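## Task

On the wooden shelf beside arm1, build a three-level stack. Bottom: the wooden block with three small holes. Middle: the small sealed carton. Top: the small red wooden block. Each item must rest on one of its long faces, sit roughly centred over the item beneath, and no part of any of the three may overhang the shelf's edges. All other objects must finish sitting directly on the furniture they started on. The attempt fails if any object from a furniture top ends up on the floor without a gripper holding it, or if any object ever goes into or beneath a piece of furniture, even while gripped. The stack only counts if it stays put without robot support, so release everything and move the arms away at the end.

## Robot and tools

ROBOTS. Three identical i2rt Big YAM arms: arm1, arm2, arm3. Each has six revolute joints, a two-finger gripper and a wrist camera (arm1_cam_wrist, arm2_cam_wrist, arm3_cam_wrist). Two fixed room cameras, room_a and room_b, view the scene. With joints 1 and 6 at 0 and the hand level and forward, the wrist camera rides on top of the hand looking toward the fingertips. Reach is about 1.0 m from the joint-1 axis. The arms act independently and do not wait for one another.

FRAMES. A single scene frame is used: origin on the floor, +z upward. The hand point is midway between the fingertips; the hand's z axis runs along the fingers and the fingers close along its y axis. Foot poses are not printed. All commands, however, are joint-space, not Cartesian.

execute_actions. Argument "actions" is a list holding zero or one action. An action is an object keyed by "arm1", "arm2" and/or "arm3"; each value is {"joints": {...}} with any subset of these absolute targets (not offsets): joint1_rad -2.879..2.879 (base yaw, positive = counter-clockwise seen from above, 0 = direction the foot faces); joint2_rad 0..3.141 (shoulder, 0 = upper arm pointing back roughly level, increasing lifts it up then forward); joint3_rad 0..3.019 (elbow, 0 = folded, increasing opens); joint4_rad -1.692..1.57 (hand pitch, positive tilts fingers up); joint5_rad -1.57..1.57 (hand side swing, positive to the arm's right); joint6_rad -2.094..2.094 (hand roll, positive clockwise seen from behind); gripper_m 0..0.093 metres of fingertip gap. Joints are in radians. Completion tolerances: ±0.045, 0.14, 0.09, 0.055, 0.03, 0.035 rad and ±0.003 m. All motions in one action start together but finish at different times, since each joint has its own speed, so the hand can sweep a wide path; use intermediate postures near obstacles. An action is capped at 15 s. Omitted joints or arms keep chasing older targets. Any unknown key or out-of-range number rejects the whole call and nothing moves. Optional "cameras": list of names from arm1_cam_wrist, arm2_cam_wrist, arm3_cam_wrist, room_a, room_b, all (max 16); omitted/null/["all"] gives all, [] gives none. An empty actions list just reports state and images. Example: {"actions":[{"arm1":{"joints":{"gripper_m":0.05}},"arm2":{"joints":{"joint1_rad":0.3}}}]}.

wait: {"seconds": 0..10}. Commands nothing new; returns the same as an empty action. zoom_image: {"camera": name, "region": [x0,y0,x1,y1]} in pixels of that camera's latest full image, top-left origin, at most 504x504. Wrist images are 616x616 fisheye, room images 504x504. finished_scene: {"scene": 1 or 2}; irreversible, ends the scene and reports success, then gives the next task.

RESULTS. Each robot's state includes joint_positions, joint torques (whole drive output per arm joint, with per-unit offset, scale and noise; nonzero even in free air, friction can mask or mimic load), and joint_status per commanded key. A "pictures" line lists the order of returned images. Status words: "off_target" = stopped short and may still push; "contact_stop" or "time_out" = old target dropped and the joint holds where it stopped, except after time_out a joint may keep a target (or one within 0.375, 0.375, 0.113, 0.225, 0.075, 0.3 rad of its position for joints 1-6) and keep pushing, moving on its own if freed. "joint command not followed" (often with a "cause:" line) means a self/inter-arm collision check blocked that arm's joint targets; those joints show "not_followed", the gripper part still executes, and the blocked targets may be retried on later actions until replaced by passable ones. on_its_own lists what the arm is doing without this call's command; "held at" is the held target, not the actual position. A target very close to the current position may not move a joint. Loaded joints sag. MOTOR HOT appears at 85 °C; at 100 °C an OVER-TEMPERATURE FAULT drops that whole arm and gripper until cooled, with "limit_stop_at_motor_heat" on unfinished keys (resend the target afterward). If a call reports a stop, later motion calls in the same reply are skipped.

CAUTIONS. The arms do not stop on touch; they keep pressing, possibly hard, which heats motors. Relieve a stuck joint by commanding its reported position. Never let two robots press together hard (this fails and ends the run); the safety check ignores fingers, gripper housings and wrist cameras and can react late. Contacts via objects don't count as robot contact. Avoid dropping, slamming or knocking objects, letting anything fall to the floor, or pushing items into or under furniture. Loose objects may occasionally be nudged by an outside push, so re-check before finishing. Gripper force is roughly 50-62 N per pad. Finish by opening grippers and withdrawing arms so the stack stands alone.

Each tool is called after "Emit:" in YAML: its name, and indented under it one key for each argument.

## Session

Emit:
execute_actions:
  actions: []

Scene clock: 0.00 s.
Joint torques (N m, as the arm reports them, + toward a larger angle): no reading
arm1.joint_positions: joint1_rad=+0.170 joint2_rad=+0.592 joint3_rad=+1.635 joint4_rad=-1.318 joint5_rad=-0.115 joint6_rad=-0.635 gripper_m=+0.094
arm1.joint_status: not commanded
arm1.hand: x=-1.0397 y=-0.3011 z=+1.4535 quat_wxyz=(-0.303, -0.333, -0.727, +0.519) (m; scene frame)
arm2.joint_positions: joint1_rad=-0.469 joint2_rad=+0.596 joint3_rad=+1.504 joint4_rad=-1.177 joint5_rad=+0.039 joint6_rad=-0.015 gripper_m=+0.094
arm2.joint_status: not commanded
arm2.hand: x=+0.1148 y=-0.1270 z=+1.5472 quat_wxyz=(-0.477, +0.504, -0.617, -0.370) (m; scene frame)
arm3.joint_positions: joint1_rad=-0.164 joint2_rad=+0.381 joint3_rad=+1.541 joint4_rad=-1.211 joint5_rad=+0.024 joint6_rad=-0.157 gripper_m=+0.095
arm3.joint_status: not commanded
arm3.hand: x=+1.0460 y=+0.3958 z=+1.4741 quat_wxyz=(-0.576, -0.296, -0.657, +0.385) (m; scene frame)
pictures: arm1_cam_wrist, arm2_cam_wrist, arm3_cam_wrist, room_a, room_b
Images, in order (width x height): arm1_cam_wrist 616x616, arm2_cam_wrist 616x616, arm3_cam_wrist 616x616, room_a 504x504, room_b 504x504.

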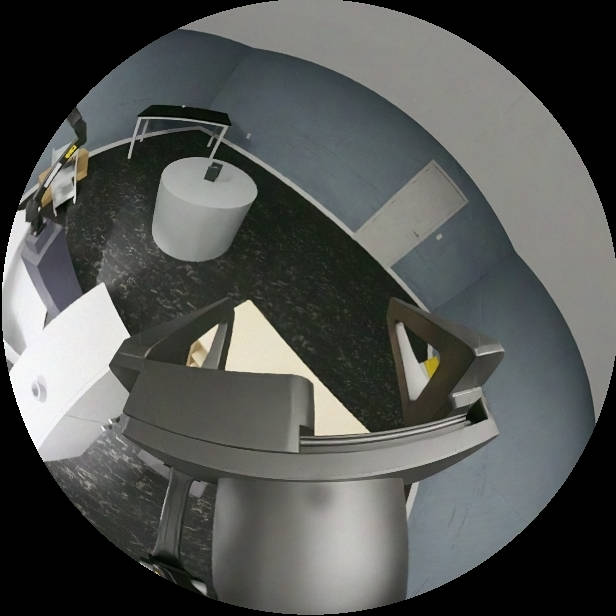

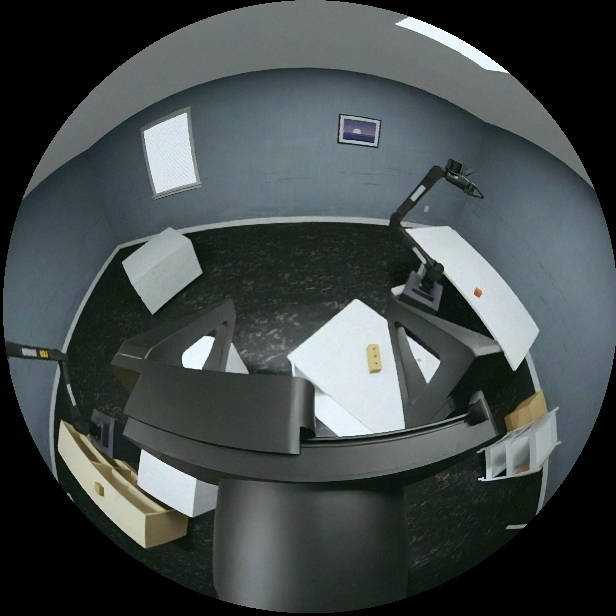

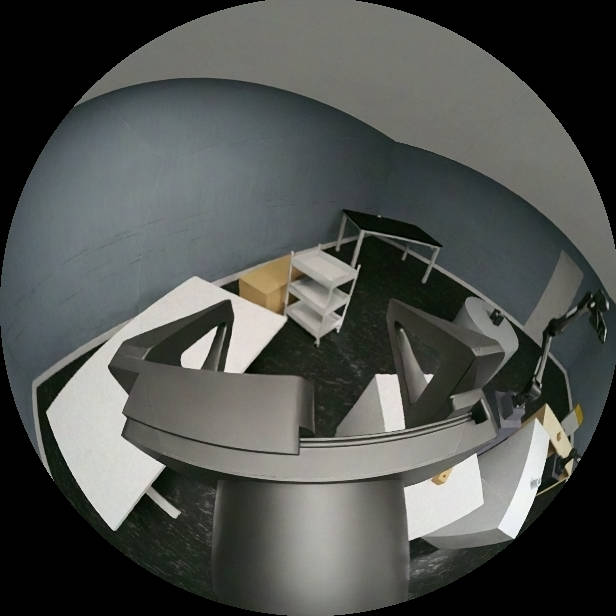

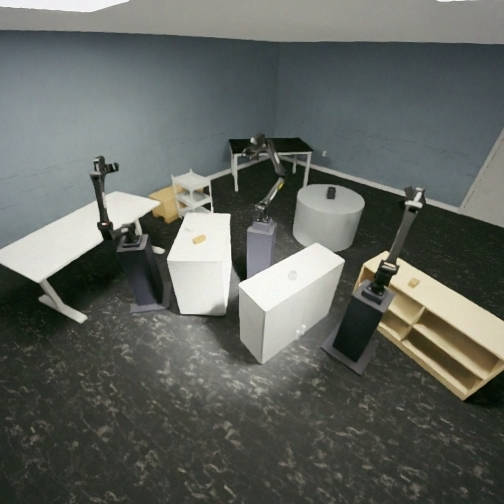

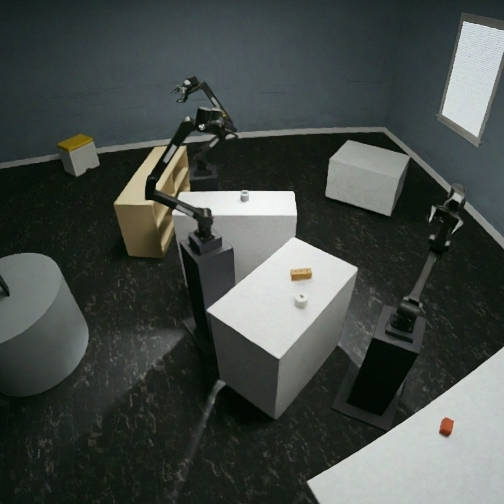

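Emit:
execute_actions:
  actions:
    - {"arm1":{"joints":{"joint1_rad":-0.45,"joint2_rad":1.69,"joint3_rad":1.46,"joint4_rad":-1.34,"joint5_rad":0,"joint6_rad":0}},"arm2":{"joints":{"joint1_rad":-0.975,"joint2_rad":2.035,"joint3_rad":1.66,"joint4_rad":-1.16,"joint5_rad":0,"joint6_rad":0}},"arm3":{"joints":{"joint1_rad":0.67,"joint2_rad":1.673,"joint3_rad":1.476,"joint4_rad":-1.374,"joint5_rad":0,"joint6_rad":0}}}

Scene clock: 23.20 s.
Joint torques (N m, as the arm reports them, + toward a larger angle): arm1=[  0.35 -13.12  11.41  -0.13   0.07   0.04] | arm2=[ -0.64 -17.23   7.6    0.47   0.02   0.18] | arm3=[ -0.79 -16.77  10.66  -0.52   0.11   0.11]
arm1.joint_positions: joint1_rad=-0.457 joint2_rad=+1.686 joint3_rad=+1.452 joint4_rad=-1.327 joint5_rad=-0.001 joint6_rad=-0.008 gripper_m=+0.094
arm1.joint_status: all done
arm1.hand: x=-1.3661 y=-0.5283 z=+0.9577 quat_wxyz=(+0.003, -0.893, -0.450, +0.007) (m; scene frame)
arm2.joint_positions: joint1_rad=-0.977 joint2_rad=+2.042 joint3_rad=+1.649 joint4_rad=-1.167 joint5_rad=+0.001 joint6_rad=-0.009 gripper_m=+0.094
arm2.joint_status: all done
arm2.hand: x=+0.4563 y=+0.1250 z=+0.9551 quat_wxyz=(-0.003, +0.429, -0.903, +0.000) (m; scene frame)
arm3.joint_positions: joint1_rad=+0.677 joint2_rad=+1.677 joint3_rad=+1.471 joint4_rad=-1.364 joint5_rad=+0.000 joint6_rad=-0.011 gripper_m=+0.095
arm3.joint_status: all done
arm3.hand: x=+1.4961 y=+0.3956 z=+0.9778 quat_wxyz=(-0.001, -0.067, -0.998, +0.007) (m; scene frame)
pictures: arm1_cam_wrist, arm2_cam_wrist, arm3_cam_wrist, room_a, room_b
Images, in order (width x height): arm1_cam_wrist 616x616, arm2_cam_wrist 616x616, arm3_cam_wrist 616x616, room_a 504x504, room_b 504x504.

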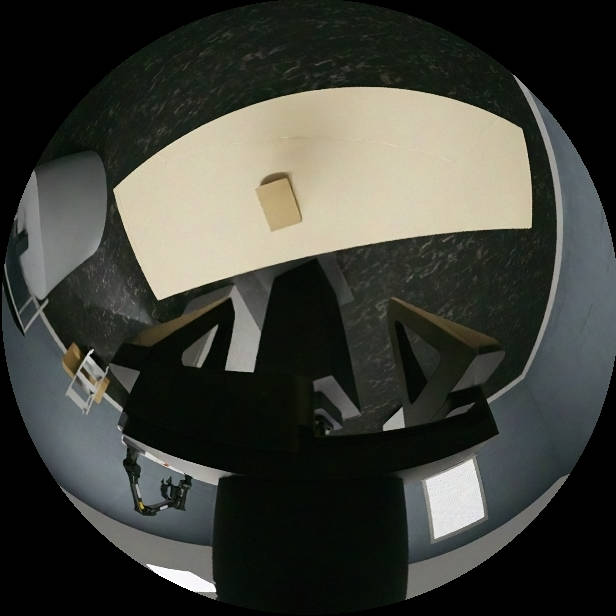

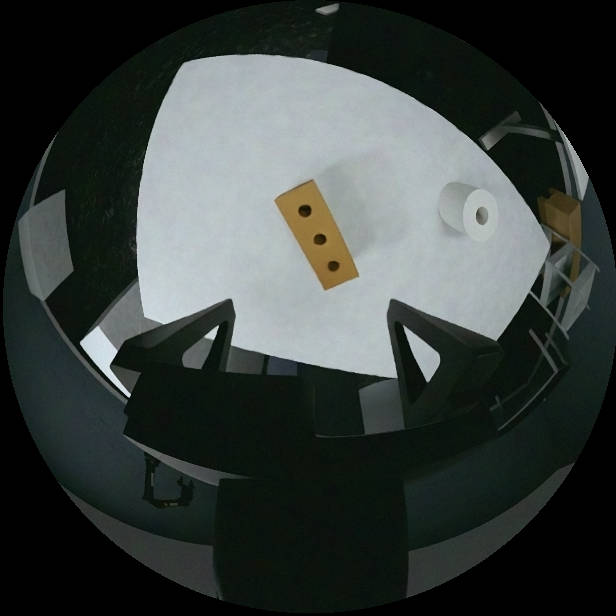

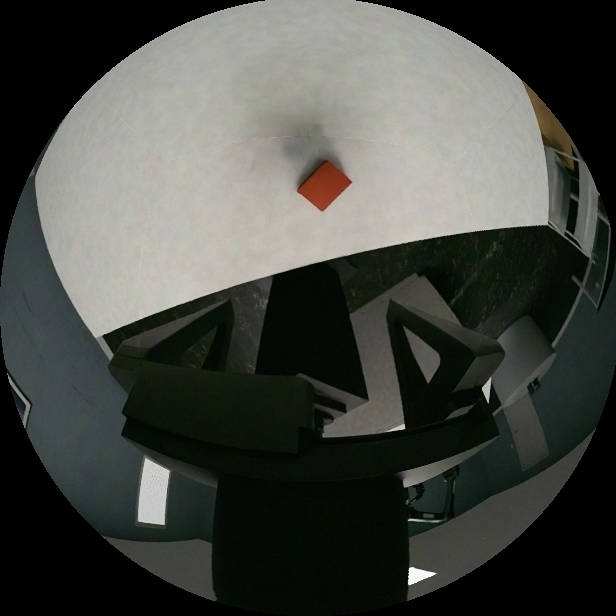

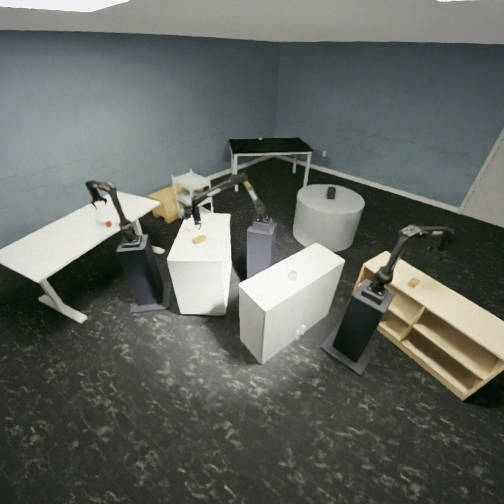

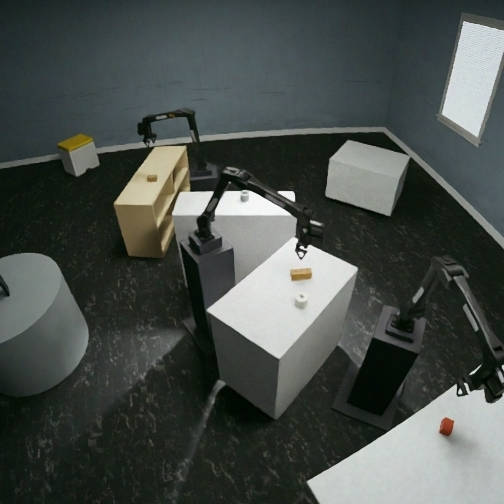

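Emit:
zoom_image:
  camera: "arm3_cam_wrist"
  region: [270, 130, 380, 240]

Emit:
zoom_image:
  camera: "arm2_cam_wrist"
  region: [250, 160, 390, 300]

Emit:
zoom_image:
  camera: "arm1_cam_wrist"
  region: [230, 150, 330, 250]

Emit:
zoom_image:
  camera: "room_b"
  region: [400, 370, 500, 470]

Region (270, 130, 380, 240) of arm3_cam_wrist's 616x616 image, scaled by 4.582, with more detail than that image has.

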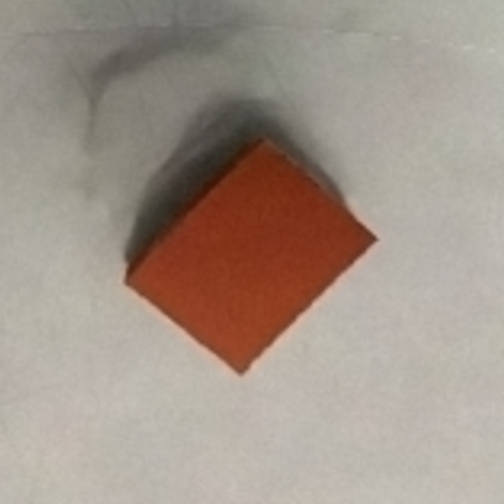

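Region (250, 160, 390, 300) of arm2_cam_wrist's 616x616 image, scaled by 3.600, with more detail than that image has.

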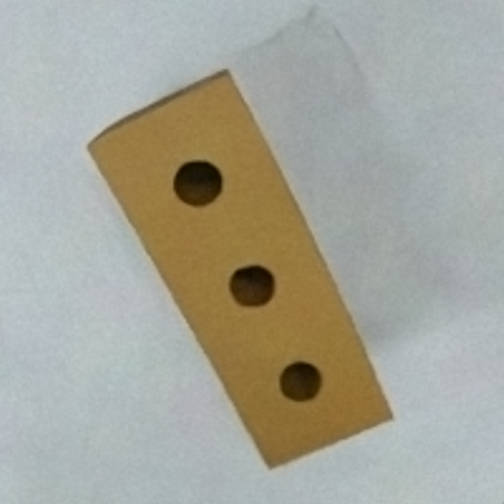

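Region (230, 150, 330, 250) of arm1_cam_wrist's 616x616 image, scaled by 5.040, with more detail than that image has.

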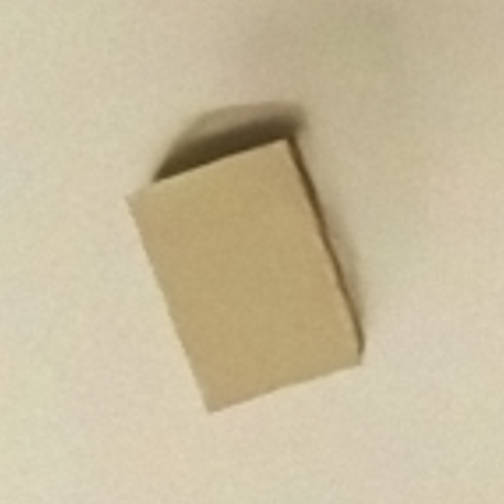

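Region (400, 370, 500, 470) of room_b's 504x504 image, scaled by 5.040, with more detail than that image has.

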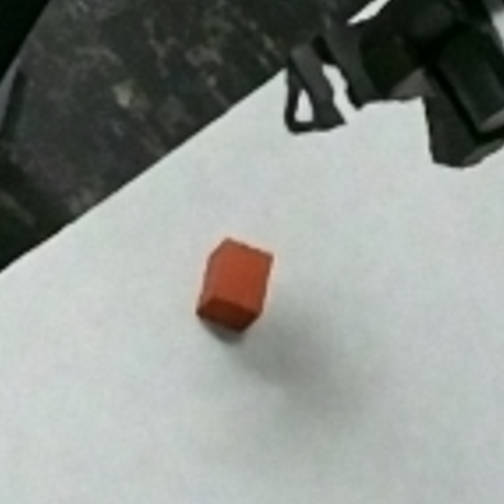

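Emit:
execute_actions:
  actions:
    - {"arm1":{"joints":{"joint1_rad":1.5,"joint2_rad":1.5,"joint3_rad":1.5,"joint4_rad":-1.57}},"arm2":{"joints":{"joint1_rad":-1.002,"joint2_rad":2.13,"joint3_rad":1.605,"joint4_rad":-1.015,"joint6_rad":-0.485}},"arm3":{"joints":{"joint1_rad":0.63,"joint2_rad":1.92,"joint3_rad":1.415,"joint4_rad":-1.042,"joint6_rad":0.75}}}
  cameras: ["arm1_cam_wrist","arm2_cam_wrist","arm3_cam_wrist"]

Scene clock: 71.87 s.
Joint torques (N m, as the arm reports them, + toward a larger angle): arm1=[ -0.33 -10.86  12.87  -0.19   0.02   0.02] | arm2=[ -0.48 -18.75   6.41   1.04  -0.09   0.01] | arm3=[ -0.42 -20.5    9.66   0.18   0.18   0.11]
arm1.joint_positions: joint1_rad=+1.505 joint2_rad=+1.500 joint3_rad=+1.477 joint4_rad=-1.557 joint5_rad=+0.000 joint6_rad=-0.006 gripper_m=+0.094
arm1.joint_status: all done
arm1.hand: x=-0.6320 y=-0.2356 z=+1.0463 quat_wxyz=(+0.010, -0.123, -0.992, -0.004) (m; scene frame)
arm2.joint_positions: joint1_rad=-1.000 joint2_rad=+2.141 joint3_rad=+1.605 joint4_rad=-1.031 joint5_rad=+0.001 joint6_rad=-0.476 gripper_m=+0.094
arm2.joint_status: all done
arm2.hand: x=+0.4687 y=+0.1175 z=+0.8818 quat_wxyz=(+0.001, +0.617, -0.787, +0.001) (m; scene frame)
arm3.joint_positions: joint1_rad=+0.633 joint2_rad=+1.944 joint3_rad=+1.407 joint4_rad=-1.054 joint5_rad=+0.000 joint6_rad=+0.738 gripper_m=+0.095
arm3.joint_status: all done
arm3.hand: x=+1.5345 y=+0.3630 z=+0.8200 quat_wxyz=(+0.006, -0.448, -0.894, +0.009) (m; scene frame)
pictures: arm1_cam_wrist, arm2_cam_wrist, arm3_cam_wrist
Images, in order (width x height): arm1_cam_wrist 616x616, arm2_cam_wrist 616x616, arm3_cam_wrist 616x616.

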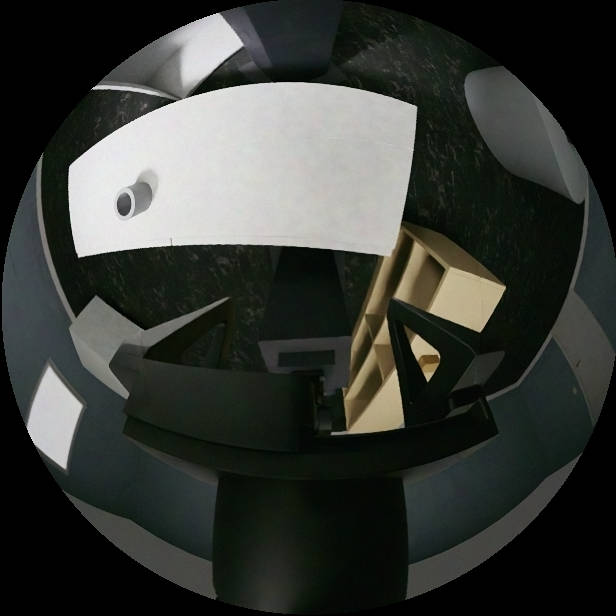

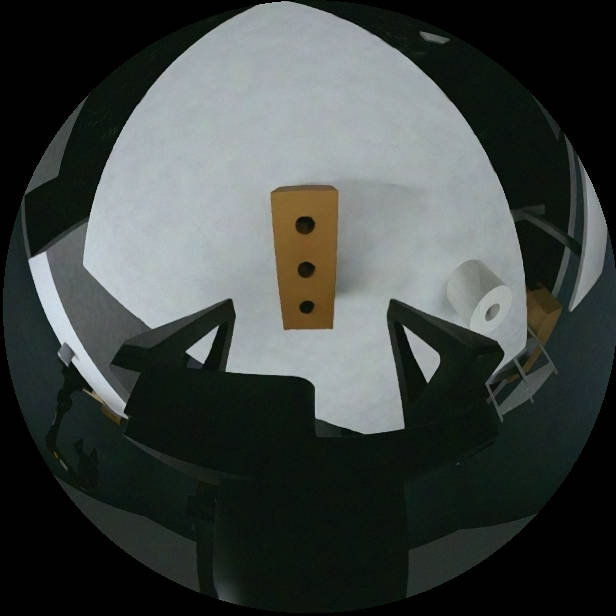

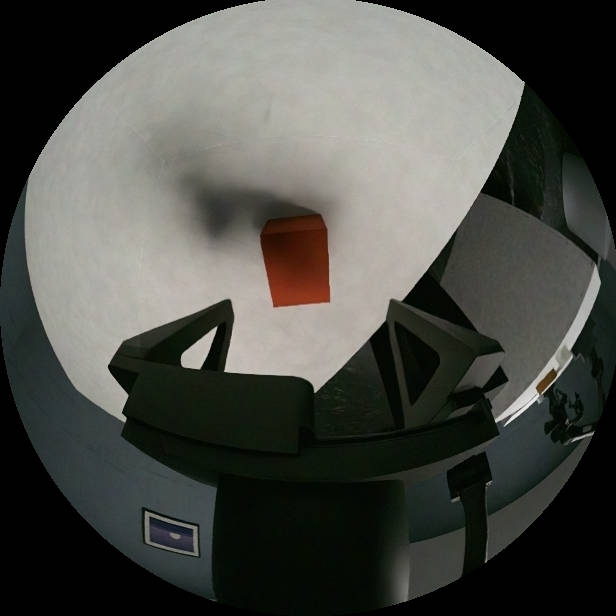

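Emit:
execute_actions:
  actions:
    - {"arm1":{"joints":{"joint1_rad":0.8}},"arm2":{"joints":{"joint2_rad":2.24,"joint3_rad":1.578,"joint4_rad":-0.88}},"arm3":{"joints":{"joint1_rad":0.655,"joint2_rad":2.02,"joint3_rad":1.376,"joint4_rad":-0.905,"joint6_rad":0.65}}}
  cameras: ["arm2_cam_wrist","arm3_cam_wrist"]

Scene clock: 112.07 s.
Joint torques (N m, as the arm reports them, + toward a larger angle): arm1=[  0.53 -10.95  12.86  -0.19   0.     0.02] | arm2=[ -0.56 -19.15   5.58   0.98  -0.05  -0.01] | arm3=[  0.54 -19.4    8.09   0.19   0.17  -0.14]
arm1.joint_positions: joint1_rad=+0.794 joint2_rad=+1.500 joint3_rad=+1.477 joint4_rad=-1.557 joint5_rad=+0.001 joint6_rad=-0.006 gripper_m=+0.094
arm1.joint_status: all done
arm1.hand: x=-0.8085 y=-0.4881 z=+1.0461 quat_wxyz=(+0.011, -0.461, -0.887, -0.003) (m; scene frame)
arm2.joint_positions: joint1_rad=-1.000 joint2_rad=+2.249 joint3_rad=+1.578 joint4_rad=-0.896 joint5_rad=+0.001 joint6_rad=-0.476 gripper_m=+0.094
arm2.joint_status: all done
arm2.hand: x=+0.4683 y=+0.1169 z=+0.8093 quat_wxyz=(+0.001, +0.617, -0.787, +0.001) (m; scene frame)
arm3.joint_positions: joint1_rad=+0.646 joint2_rad=+2.021 joint3_rad=+1.378 joint4_rad=-0.917 joint5_rad=+0.000 joint6_rad=+0.662 gripper_m=+0.095
arm3.joint_status: all done
arm3.hand: x=+1.5456 y=+0.3677 z=+0.7699 quat_wxyz=(-0.009, -0.407, -0.913, +0.005) (m; scene frame)
pictures: arm2_cam_wrist, arm3_cam_wrist
Images, in order (width x height): arm2_cam_wrist 616x616, arm3_cam_wrist 616x616.

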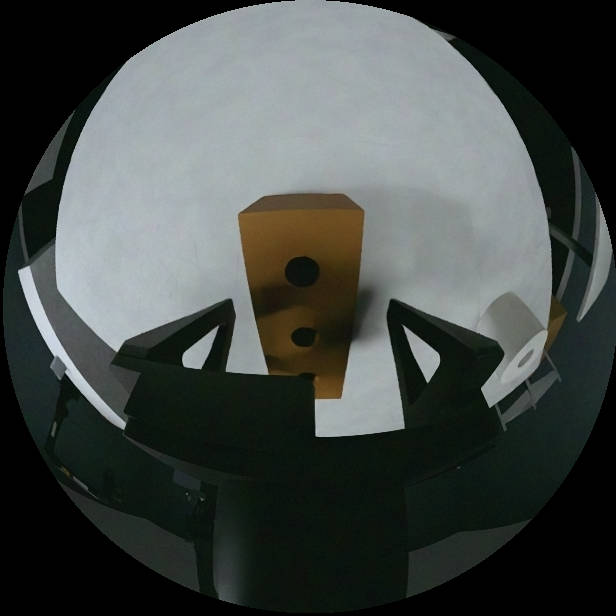

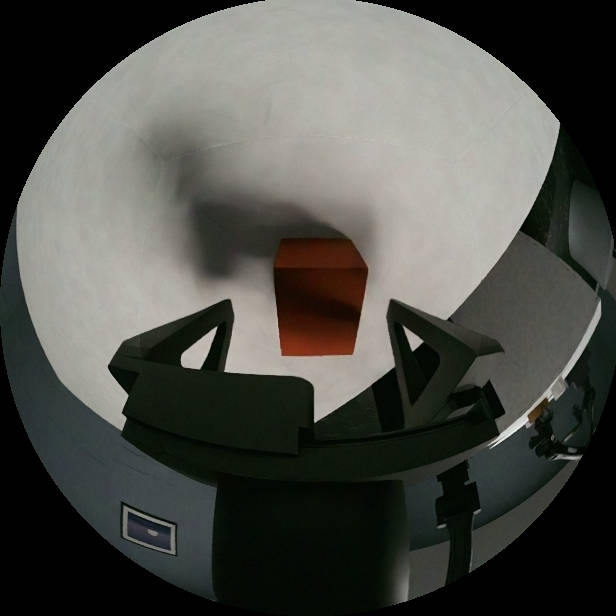

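Emit:
execute_actions:
  actions:
    - {"arm2":{"joints":{"gripper_m":0.025}},"arm3":{"joints":{"gripper_m":0.02}}}
  cameras: []

Emit:
execute_actions:
  actions:
    - {"arm2":{"joints":{"joint2_rad":2.1,"joint4_rad":-1.04}},"arm3":{"joints":{"joint2_rad":1.85,"joint4_rad":-1.09}}}
  cameras: ["arm2_cam_wrist","arm3_cam_wrist"]

Scene clock: 125.20 s.
Joint torques (N m, as the arm reports them, + toward a larger angle): arm1=[  0.43 -10.87  12.86  -0.19  -0.01   0.02] | arm2=[ -0.54 -19.01   5.69   1.05  -0.02   0.01] | arm3=[  0.55 -19.23   8.18   0.2    0.17  -0.14]
arm1.joint_positions: joint1_rad=+0.794 joint2_rad=+1.500 joint3_rad=+1.477 joint4_rad=-1.557 joint5_rad=+0.001 joint6_rad=-0.006 gripper_m=+0.094
arm1.joint_status: not commanded
arm1.hand: x=-0.8085 y=-0.4881 z=+1.0461 quat_wxyz=(+0.011, -0.461, -0.887, -0.003) (m; scene frame)
arm2.joint_positions: joint1_rad=-1.000 joint2_rad=+2.249 joint3_rad=+1.578 joint4_rad=-0.896 joint5_rad=+0.000 joint6_rad=-0.477 gripper_m=+0.044
arm2.joint_status: gripper_m off_target (ended at +0.044, target +0.025)
arm2.hand: x=+0.4683 y=+0.1171 z=+0.8093 quat_wxyz=(+0.000, +0.618, -0.787, +0.001) (m; scene frame)
arm3.joint_positions: joint1_rad=+0.646 joint2_rad=+2.021 joint3_rad=+1.378 joint4_rad=-0.916 joint5_rad=+0.000 joint6_rad=+0.661 gripper_m=+0.045
arm3.joint_status: gripper_m off_target (ended at +0.045, target +0.020)
arm3.hand: x=+1.5457 y=+0.3677 z=+0.7699 quat_wxyz=(-0.009, -0.407, -0.913, +0.005) (m; scene frame)
pictures: none
No camera images: the call's "cameras" was empty. Leave "cameras" out to get every camera's image.

Scene clock: 126.30 s.
Joint torques (N m, as the arm reports them, + toward a larger angle): arm1=[  0.44 -10.94  12.85  -0.2   -0.01   0.02] | arm2=[ -0.64 -17.85   6.72  -0.44  -0.01   0.  ] | arm3=[  0.55 -17.16   9.62  -0.47   0.17  -0.13]
arm1.joint_positions: joint1_rad=+0.794 joint2_rad=+1.500 joint3_rad=+1.477 joint4_rad=-1.557 joint5_rad=+0.001 joint6_rad=-0.006 gripper_m=+0.094
arm1.joint_status: not commanded
arm1.hand: x=-0.8085 y=-0.4881 z=+1.0461 quat_wxyz=(+0.011, -0.461, -0.887, -0.003) (m; scene frame)
arm2.joint_positions: joint1_rad=-1.000 joint2_rad=+2.111 joint3_rad=+1.573 joint4_rad=-1.026 joint5_rad=+0.000 joint6_rad=-0.477 gripper_m=+0.044
arm2.joint_status: all done
arm2.hand: x=+0.4633 y=+0.1116 z=+0.8890 quat_wxyz=(-0.001, +0.618, -0.787, +0.000) (m; scene frame)
arm3.joint_positions: joint1_rad=+0.646 joint2_rad=+1.842 joint3_rad=+1.373 joint4_rad=-1.081 joint5_rad=+0.000 joint6_rad=+0.661 gripper_m=+0.045
arm3.joint_status: all done
arm3.hand: x=+1.5241 y=+0.3729 z=+0.8612 quat_wxyz=(-0.013, -0.407, -0.913, +0.004) (m; scene frame)
pictures: arm2_cam_wrist, arm3_cam_wrist
Images, in order (width x height): arm2_cam_wrist 616x616, arm3_cam_wrist 616x616.

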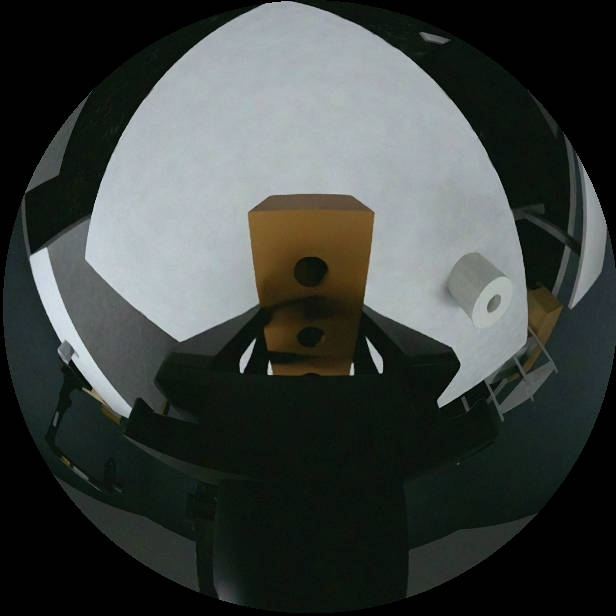

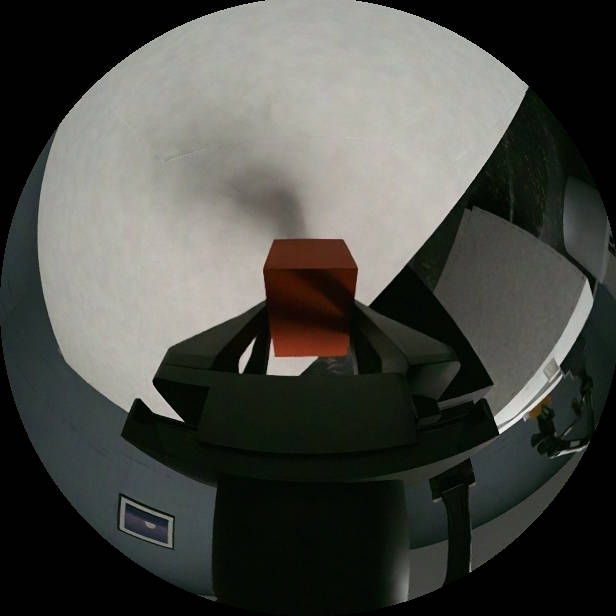

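Emit:
execute_actions:
  actions:
    - {"arm2":{"joints":{"joint1_rad":1.07,"joint2_rad":2.05,"joint3_rad":1.71,"joint4_rad":-1.21,"joint6_rad":0}},"arm3":{"joints":{"joint1_rad":-1.70,"joint2_rad":1.6,"joint3_rad":1.48,"joint4_rad":-1.44,"joint6_rad":-0.265}}}

Scene clock: 144.03 s.
Joint torques (N m, as the arm reports them, + toward a larger angle): arm1=[  0.49 -10.9   12.85  -0.19   0.     0.02] | arm2=[ -0.1  -20.21   9.48  -0.59   0.09   0.22] | arm3=[  0.83 -16.08  12.71  -0.52   0.02  -0.14]
arm1.joint_positions: joint1_rad=+0.794 joint2_rad=+1.500 joint3_rad=+1.477 joint4_rad=-1.557 joint5_rad=+0.001 joint6_rad=-0.006 gripper_m=+0.094
arm1.joint_status: not commanded
arm1.hand: x=-0.8085 y=-0.4881 z=+1.0461 quat_wxyz=(+0.011, -0.461, -0.887, -0.003) (m; scene frame)
arm2.joint_positions: joint1_rad=+1.071 joint2_rad=+2.090 joint3_rad=+1.672 joint4_rad=-1.195 joint5_rad=-0.002 joint6_rad=-0.009 gripper_m=+0.044
arm2.joint_status: all done
arm2.hand: x=-0.5270 y=-0.2132 z=+0.9387 quat_wxyz=(+0.006, +0.994, -0.104, +0.020) (m; scene frame)
arm3.joint_positions: joint1_rad=-1.706 joint2_rad=+1.612 joint3_rad=+1.454 joint4_rad=-1.430 joint5_rad=+0.002 joint6_rad=-0.254 gripper_m=+0.045
arm3.joint_status: all done
arm3.hand: x=+0.6062 y=+0.1955 z=+1.0054 quat_wxyz=(-0.004, -0.908, -0.420, -0.005) (m; scene frame)
pictures: arm1_cam_wrist, arm2_cam_wrist, arm3_cam_wrist, room_a, room_b
Images, in order (width x height): arm1_cam_wrist 616x616, arm2_cam_wrist 616x616, arm3_cam_wrist 616x616, room_a 504x504, room_b 504x504.

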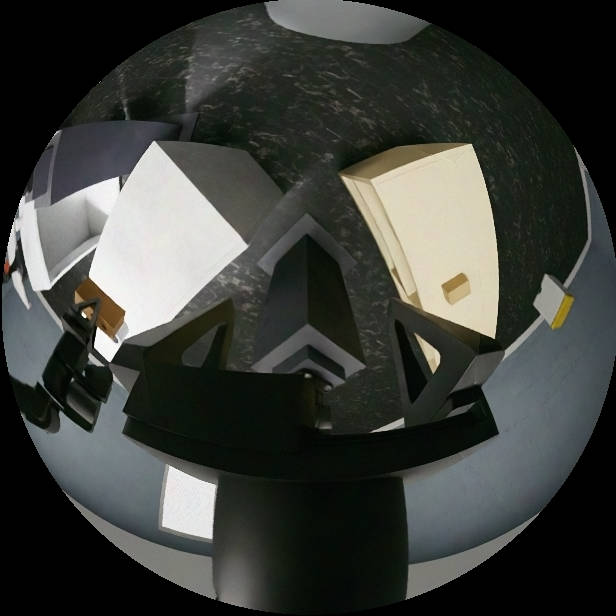

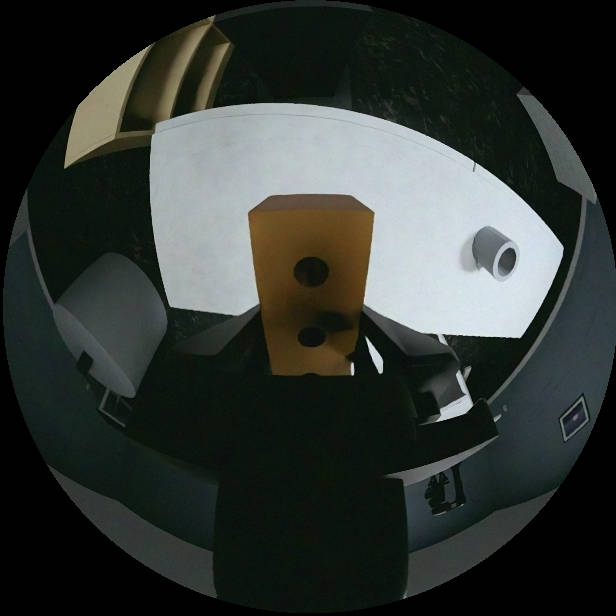

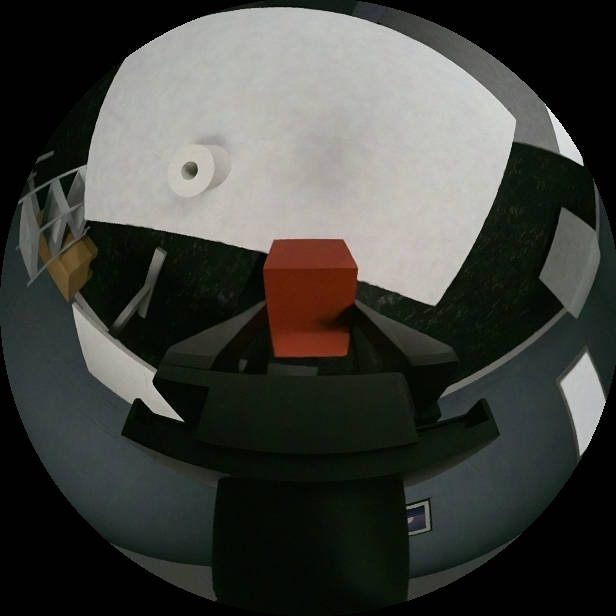

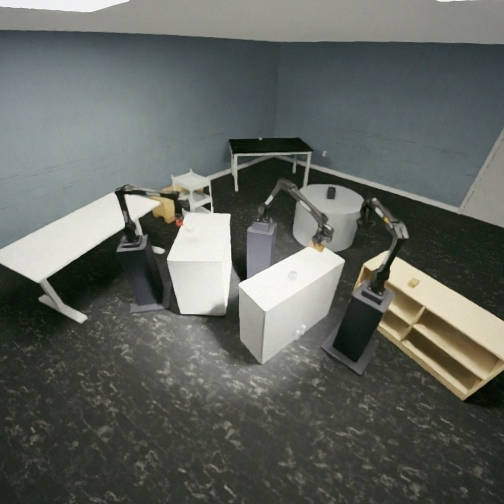

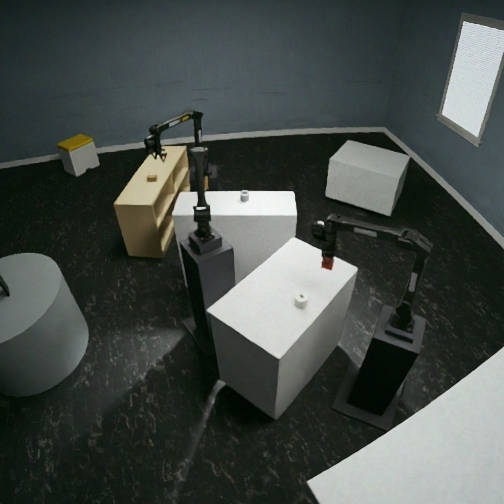

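Emit:
execute_actions:
  actions:
    - {"arm2":{"joints":{"joint2_rad":2.305,"joint3_rad":1.69,"joint4_rad":-0.925}},"arm3":{"joints":{"joint2_rad":2.11,"joint3_rad":1.80,"joint4_rad":-1.2}}}
  cameras: ["arm2_cam_wrist","arm3_cam_wrist"]

Scene clock: 154.80 s.
Joint torques (N m, as the arm reports them, + toward a larger angle): arm1=[  0.45 -10.92  12.86  -0.19  -0.01   0.02] | arm2=[ -0.36 -20.57   7.05   0.86   0.1    0.18] | arm3=[  0.79 -23.73  13.89   0.05   0.14  -0.14]
arm1.joint_positions: joint1_rad=+0.794 joint2_rad=+1.500 joint3_rad=+1.477 joint4_rad=-1.557 joint5_rad=+0.001 joint6_rad=-0.006 gripper_m=+0.094
arm1.joint_status: not commanded
arm1.hand: x=-0.8085 y=-0.4881 z=+1.0461 quat_wxyz=(+0.011, -0.461, -0.887, -0.003) (m; scene frame)
arm2.joint_positions: joint1_rad=+1.071 joint2_rad=+2.334 joint3_rad=+1.672 joint4_rad=-0.944 joint5_rad=-0.002 joint6_rad=-0.008 gripper_m=+0.044
arm2.joint_status: all done
arm2.hand: x=-0.5447 y=-0.2101 z=+0.7902 quat_wxyz=(+0.005, +0.994, -0.104, +0.017) (m; scene frame)
arm3.joint_positions: joint1_rad=-1.704 joint2_rad=+2.135 joint3_rad=+1.754 joint4_rad=-1.207 joint5_rad=-0.001 joint6_rad=-0.254 gripper_m=+0.045
arm3.joint_status: all done
arm3.hand: x=+0.4812 y=+0.1033 z=+0.8332 quat_wxyz=(-0.006, -0.907, -0.421, -0.005) (m; scene frame)
pictures: arm2_cam_wrist, arm3_cam_wrist
Images, in order (width x height): arm2_cam_wrist 616x616, arm3_cam_wrist 616x616.

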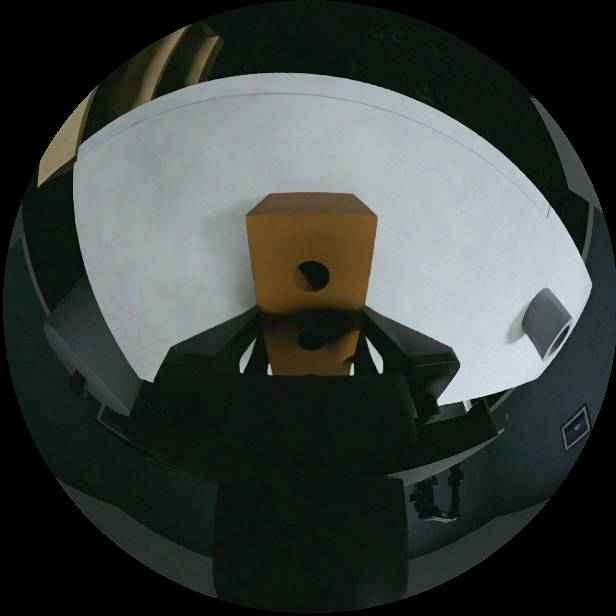

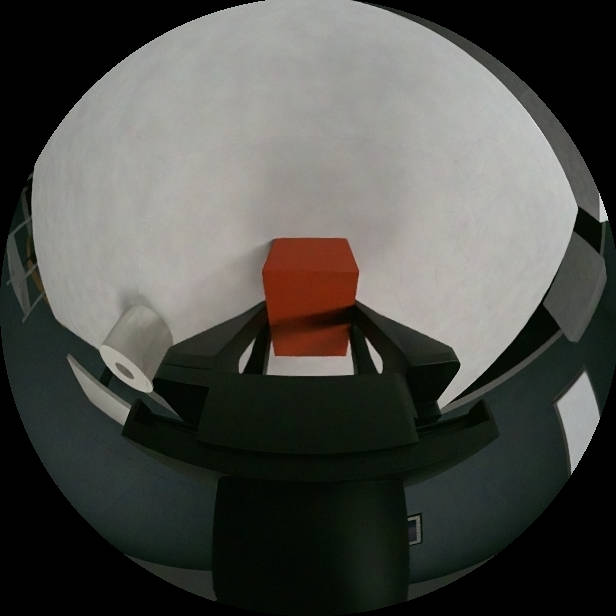

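Emit:
execute_actions:
  actions:
    - {"arm2":{"joints":{"gripper_m":0.093}},"arm3":{"joints":{"joint2_rad":2.165,"joint3_rad":1.77,"joint4_rad":-1.165}}}
  cameras: ["arm2_cam_wrist","arm3_cam_wrist"]

Scene clock: 162.10 s.
Joint torques (N m, as the arm reports them, + toward a larger angle): arm1=[  0.46 -10.86  12.87  -0.18  -0.01   0.02] | arm2=[ -0.1  -20.66   7.11   0.97   0.07   0.17] | arm3=[  0.66 -19.81  11.2    0.35   0.13  -0.13]
arm1.joint_positions: joint1_rad=+0.794 joint2_rad=+1.500 joint3_rad=+1.477 joint4_rad=-1.557 joint5_rad=+0.001 joint6_rad=-0.006 gripper_m=+0.094
arm1.joint_status: not commanded
arm1.hand: x=-0.8085 y=-0.4881 z=+1.0461 quat_wxyz=(+0.011, -0.461, -0.887, -0.003) (m; scene frame)
arm2.joint_positions: joint1_rad=+1.071 joint2_rad=+2.334 joint3_rad=+1.672 joint4_rad=-0.942 joint5_rad=-0.002 joint6_rad=-0.008 gripper_m=+0.093
arm2.joint_status: all done
arm2.hand: x=-0.5452 y=-0.2100 z=+0.7902 quat_wxyz=(+0.005, +0.994, -0.104, +0.016) (m; scene frame)
arm3.joint_positions: joint1_rad=-1.704 joint2_rad=+2.138 joint3_rad=+1.754 joint4_rad=-1.179 joint5_rad=-0.001 joint6_rad=-0.255 gripper_m=+0.045
arm3.joint_status: all done
arm3.hand: x=+0.4759 y=+0.0996 z=+0.8309 quat_wxyz=(-0.008, -0.907, -0.421, +0.007) (m; scene frame)
pictures: arm2_cam_wrist, arm3_cam_wrist
Images, in order (width x height): arm2_cam_wrist 616x616, arm3_cam_wrist 616x616.

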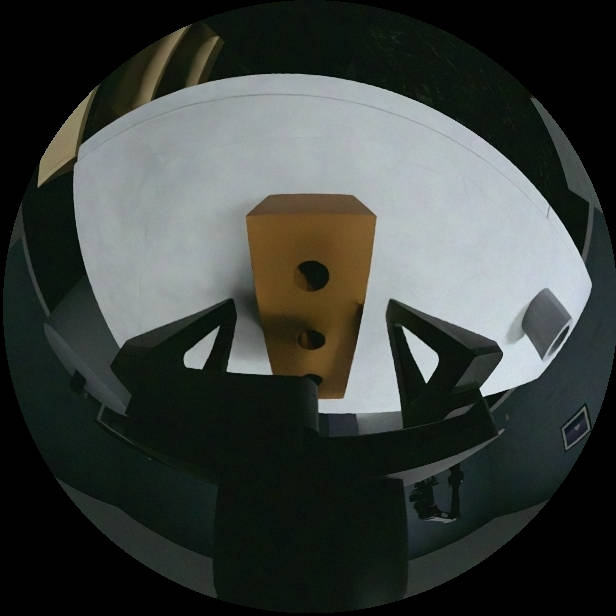

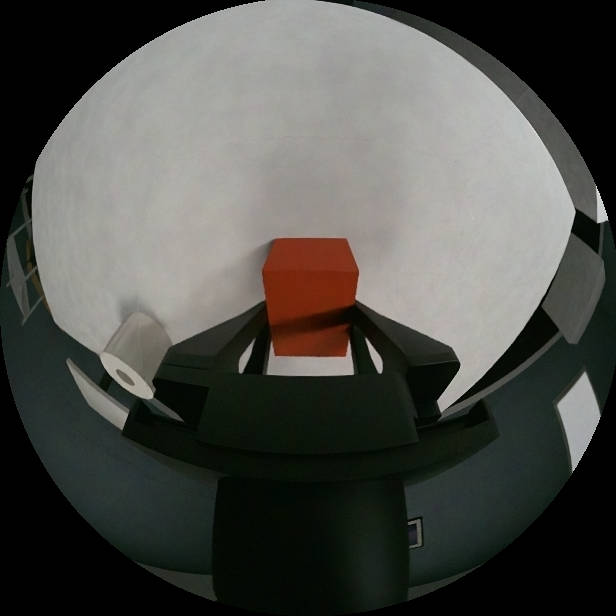

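Emit:
execute_actions:
  actions:
    - {"arm2":{"joints":{"joint2_rad":2.1,"joint4_rad":-1.15}},"arm3":{"joints":{"joint2_rad":2.195}}}
  cameras: ["arm3_cam_wrist"]

Scene clock: 171.63 s.
Joint torques (N m, as the arm reports them, + toward a larger angle): arm1=[  0.38 -10.89  12.86  -0.19   0.     0.02] | arm2=[ -0.33 -17.29   8.08  -0.37   0.08   0.15] | arm3=[  0.68 -17.7   11.19   0.33   0.14  -0.14]
arm1.joint_positions: joint1_rad=+0.794 joint2_rad=+1.500 joint3_rad=+1.477 joint4_rad=-1.557 joint5_rad=+0.001 joint6_rad=-0.006 gripper_m=+0.094
arm1.joint_status: not commanded
arm1.hand: x=-0.8085 y=-0.4881 z=+1.0461 quat_wxyz=(+0.011, -0.461, -0.887, -0.003) (m; scene frame)
arm2.joint_positions: joint1_rad=+1.071 joint2_rad=+2.089 joint3_rad=+1.672 joint4_rad=-1.135 joint5_rad=-0.002 joint6_rad=-0.008 gripper_m=+0.093
arm2.joint_status: all done
arm2.hand: x=-0.5415 y=-0.2100 z=+0.9390 quat_wxyz=(+0.002, +0.994, -0.104, -0.010) (m; scene frame)
arm3.joint_positions: joint1_rad=-1.704 joint2_rad=+2.139 joint3_rad=+1.754 joint4_rad=-1.179 joint5_rad=-0.001 joint6_rad=-0.255 gripper_m=+0.045
arm3.joint_status: all done
arm3.hand: x=+0.4760 y=+0.0996 z=+0.8304 quat_wxyz=(-0.008, -0.907, -0.421, +0.006) (m; scene frame)
pictures: arm3_cam_wrist
Images, in order (width x height): arm3_cam_wrist 616x616.

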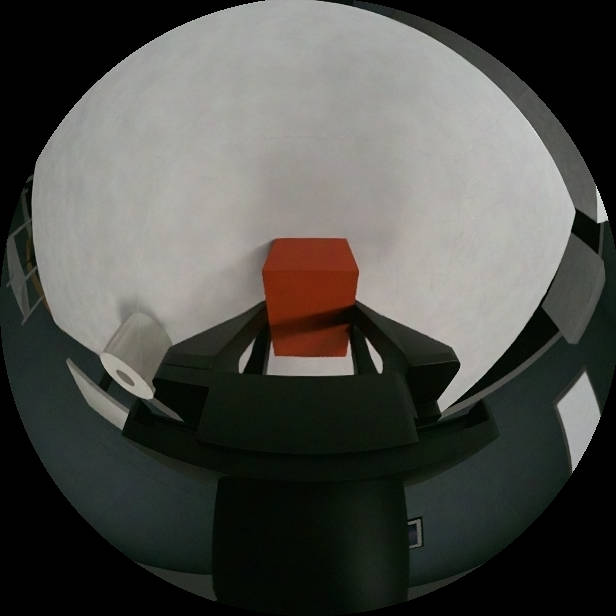

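Emit:
execute_actions:
  actions:
    - {"arm1":{"joints":{"joint1_rad":1.62,"joint2_rad":1.79,"joint3_rad":1.39,"joint4_rad":-1.15,"joint6_rad":0.06}},"arm2":{"joints":{"joint1_rad":-0.1,"joint2_rad":1.9,"joint4_rad":-1.33}},"arm3":{"joints":{"joint2_rad":2.14,"gripper_m":0.093}}}
  cameras: ["arm1_cam_wrist","arm3_cam_wrist","room_b"]

Scene clock: 186.53 s.
Joint torques (N m, as the arm reports them, + toward a larger angle): arm1=[ -0.38 -14.56  10.82   0.84   0.09   0.03] | arm2=[  0.83 -16.82   8.57  -0.31   0.02   0.2 ] | arm3=[  0.64 -21.75  11.18   0.23   0.14  -0.13]
arm1.joint_positions: joint1_rad=+1.627 joint2_rad=+1.791 joint3_rad=+1.382 joint4_rad=-1.161 joint5_rad=-0.002 joint6_rad=+0.052 gripper_m=+0.094
arm1.joint_status: all done
arm1.hand: x=-0.5451 y=-0.1910 z=+0.8749 quat_wxyz=(+0.005, -0.091, -0.996, -0.005) (m; scene frame)
arm2.joint_positions: joint1_rad=-0.106 joint2_rad=+1.900 joint3_rad=+1.672 joint4_rad=-1.315 joint5_rad=+0.001 joint6_rad=-0.007 gripper_m=+0.093
arm2.joint_status: all done
arm2.hand: x=-0.0367 y=+0.2349 z=+1.0454 quat_wxyz=(-0.007, +0.769, -0.639, -0.010) (m; scene frame)
arm3.joint_positions: joint1_rad=-1.704 joint2_rad=+2.140 joint3_rad=+1.754 joint4_rad=-1.176 joint5_rad=-0.001 joint6_rad=-0.255 gripper_m=+0.093
arm3.joint_status: all done
arm3.hand: x=+0.4754 y=+0.0992 z=+0.8299 quat_wxyz=(-0.008, -0.907, -0.421, +0.007) (m; scene frame)
pictures: arm1_cam_wrist, arm3_cam_wrist, room_b
Images, in order (width x height): arm1_cam_wrist 616x616, arm3_cam_wrist 616x616, room_b 504x504.

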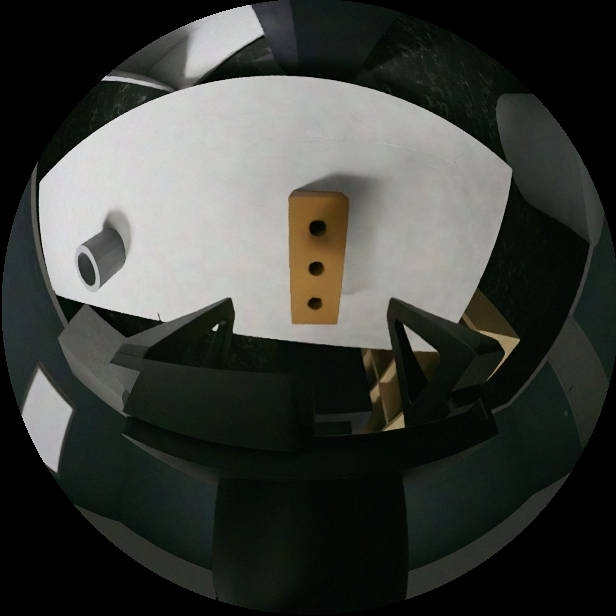

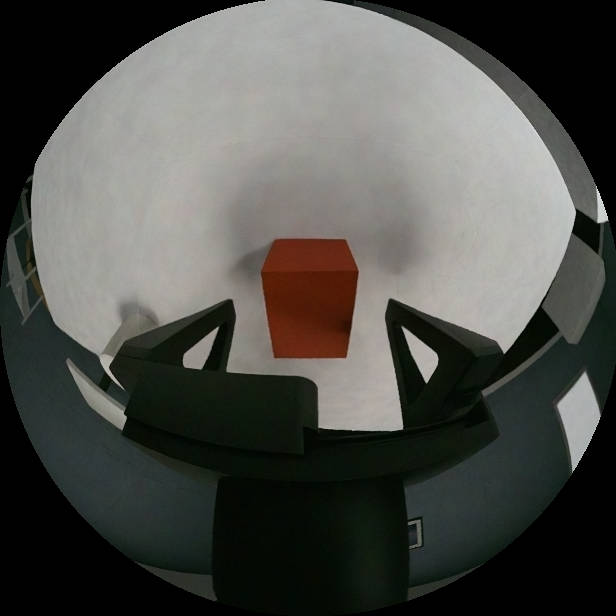

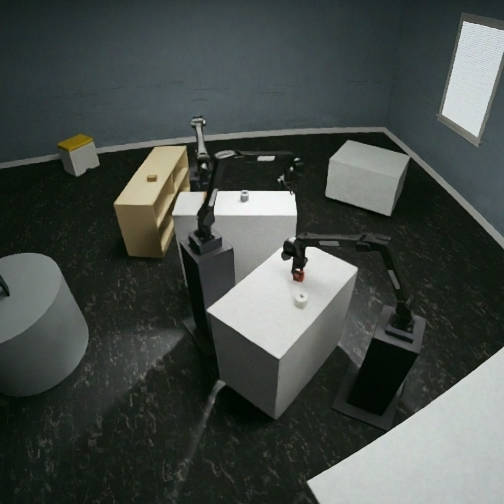

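Emit:
execute_actions:
  actions:
    - {"arm1":{"joints":{"joint1_rad":1.61,"joint2_rad":1.885,"joint3_rad":1.262,"joint4_rad":-0.93,"joint6_rad":0.09}},"arm3":{"joints":{"joint2_rad":1.0,"joint4_rad":-1.65}}}
  cameras: ["arm1_cam_wrist"]

Scene clock: 200.27 s.
Joint torques (N m, as the arm reports them, + toward a larger angle): arm1=[ -0.64 -14.9    9.77   0.99   0.09   0.03] | arm2=[  0.54 -16.25   8.52  -0.46  -0.01   0.15] | arm3=[ 0.45 -4.24  9.6   0.6   0.14 -0.12]
arm1.joint_positions: joint1_rad=+1.621 joint2_rad=+1.888 joint3_rad=+1.252 joint4_rad=-0.945 joint5_rad=-0.002 joint6_rad=+0.082 gripper_m=+0.094
arm1.joint_status: all done
arm1.hand: x=-0.5585 y=-0.1920 z=+0.7840 quat_wxyz=(+0.010, -0.110, -0.994, -0.005) (m; scene frame)
arm2.joint_positions: joint1_rad=-0.106 joint2_rad=+1.900 joint3_rad=+1.672 joint4_rad=-1.315 joint5_rad=+0.001 joint6_rad=-0.007 gripper_m=+0.093
arm2.joint_status: not commanded
arm2.hand: x=-0.0367 y=+0.2349 z=+1.0454 quat_wxyz=(-0.007, +0.769, -0.639, -0.010) (m; scene frame)
arm3.joint_positions: joint1_rad=-1.704 joint2_rad=+1.000 joint3_rad=+1.762 joint4_rad=-1.643 joint5_rad=-0.001 joint6_rad=-0.255 gripper_m=+0.093
arm3.joint_status: all done
arm3.hand: x=+0.7469 y=+0.2983 z=+1.3637 quat_wxyz=(-0.067, -0.853, -0.394, +0.335) (m; scene frame)
pictures: arm1_cam_wrist
Images, in order (width x height): arm1_cam_wrist 616x616.

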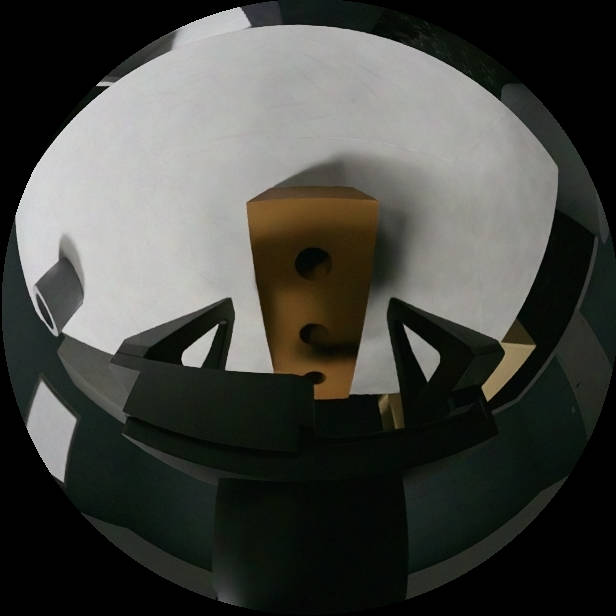

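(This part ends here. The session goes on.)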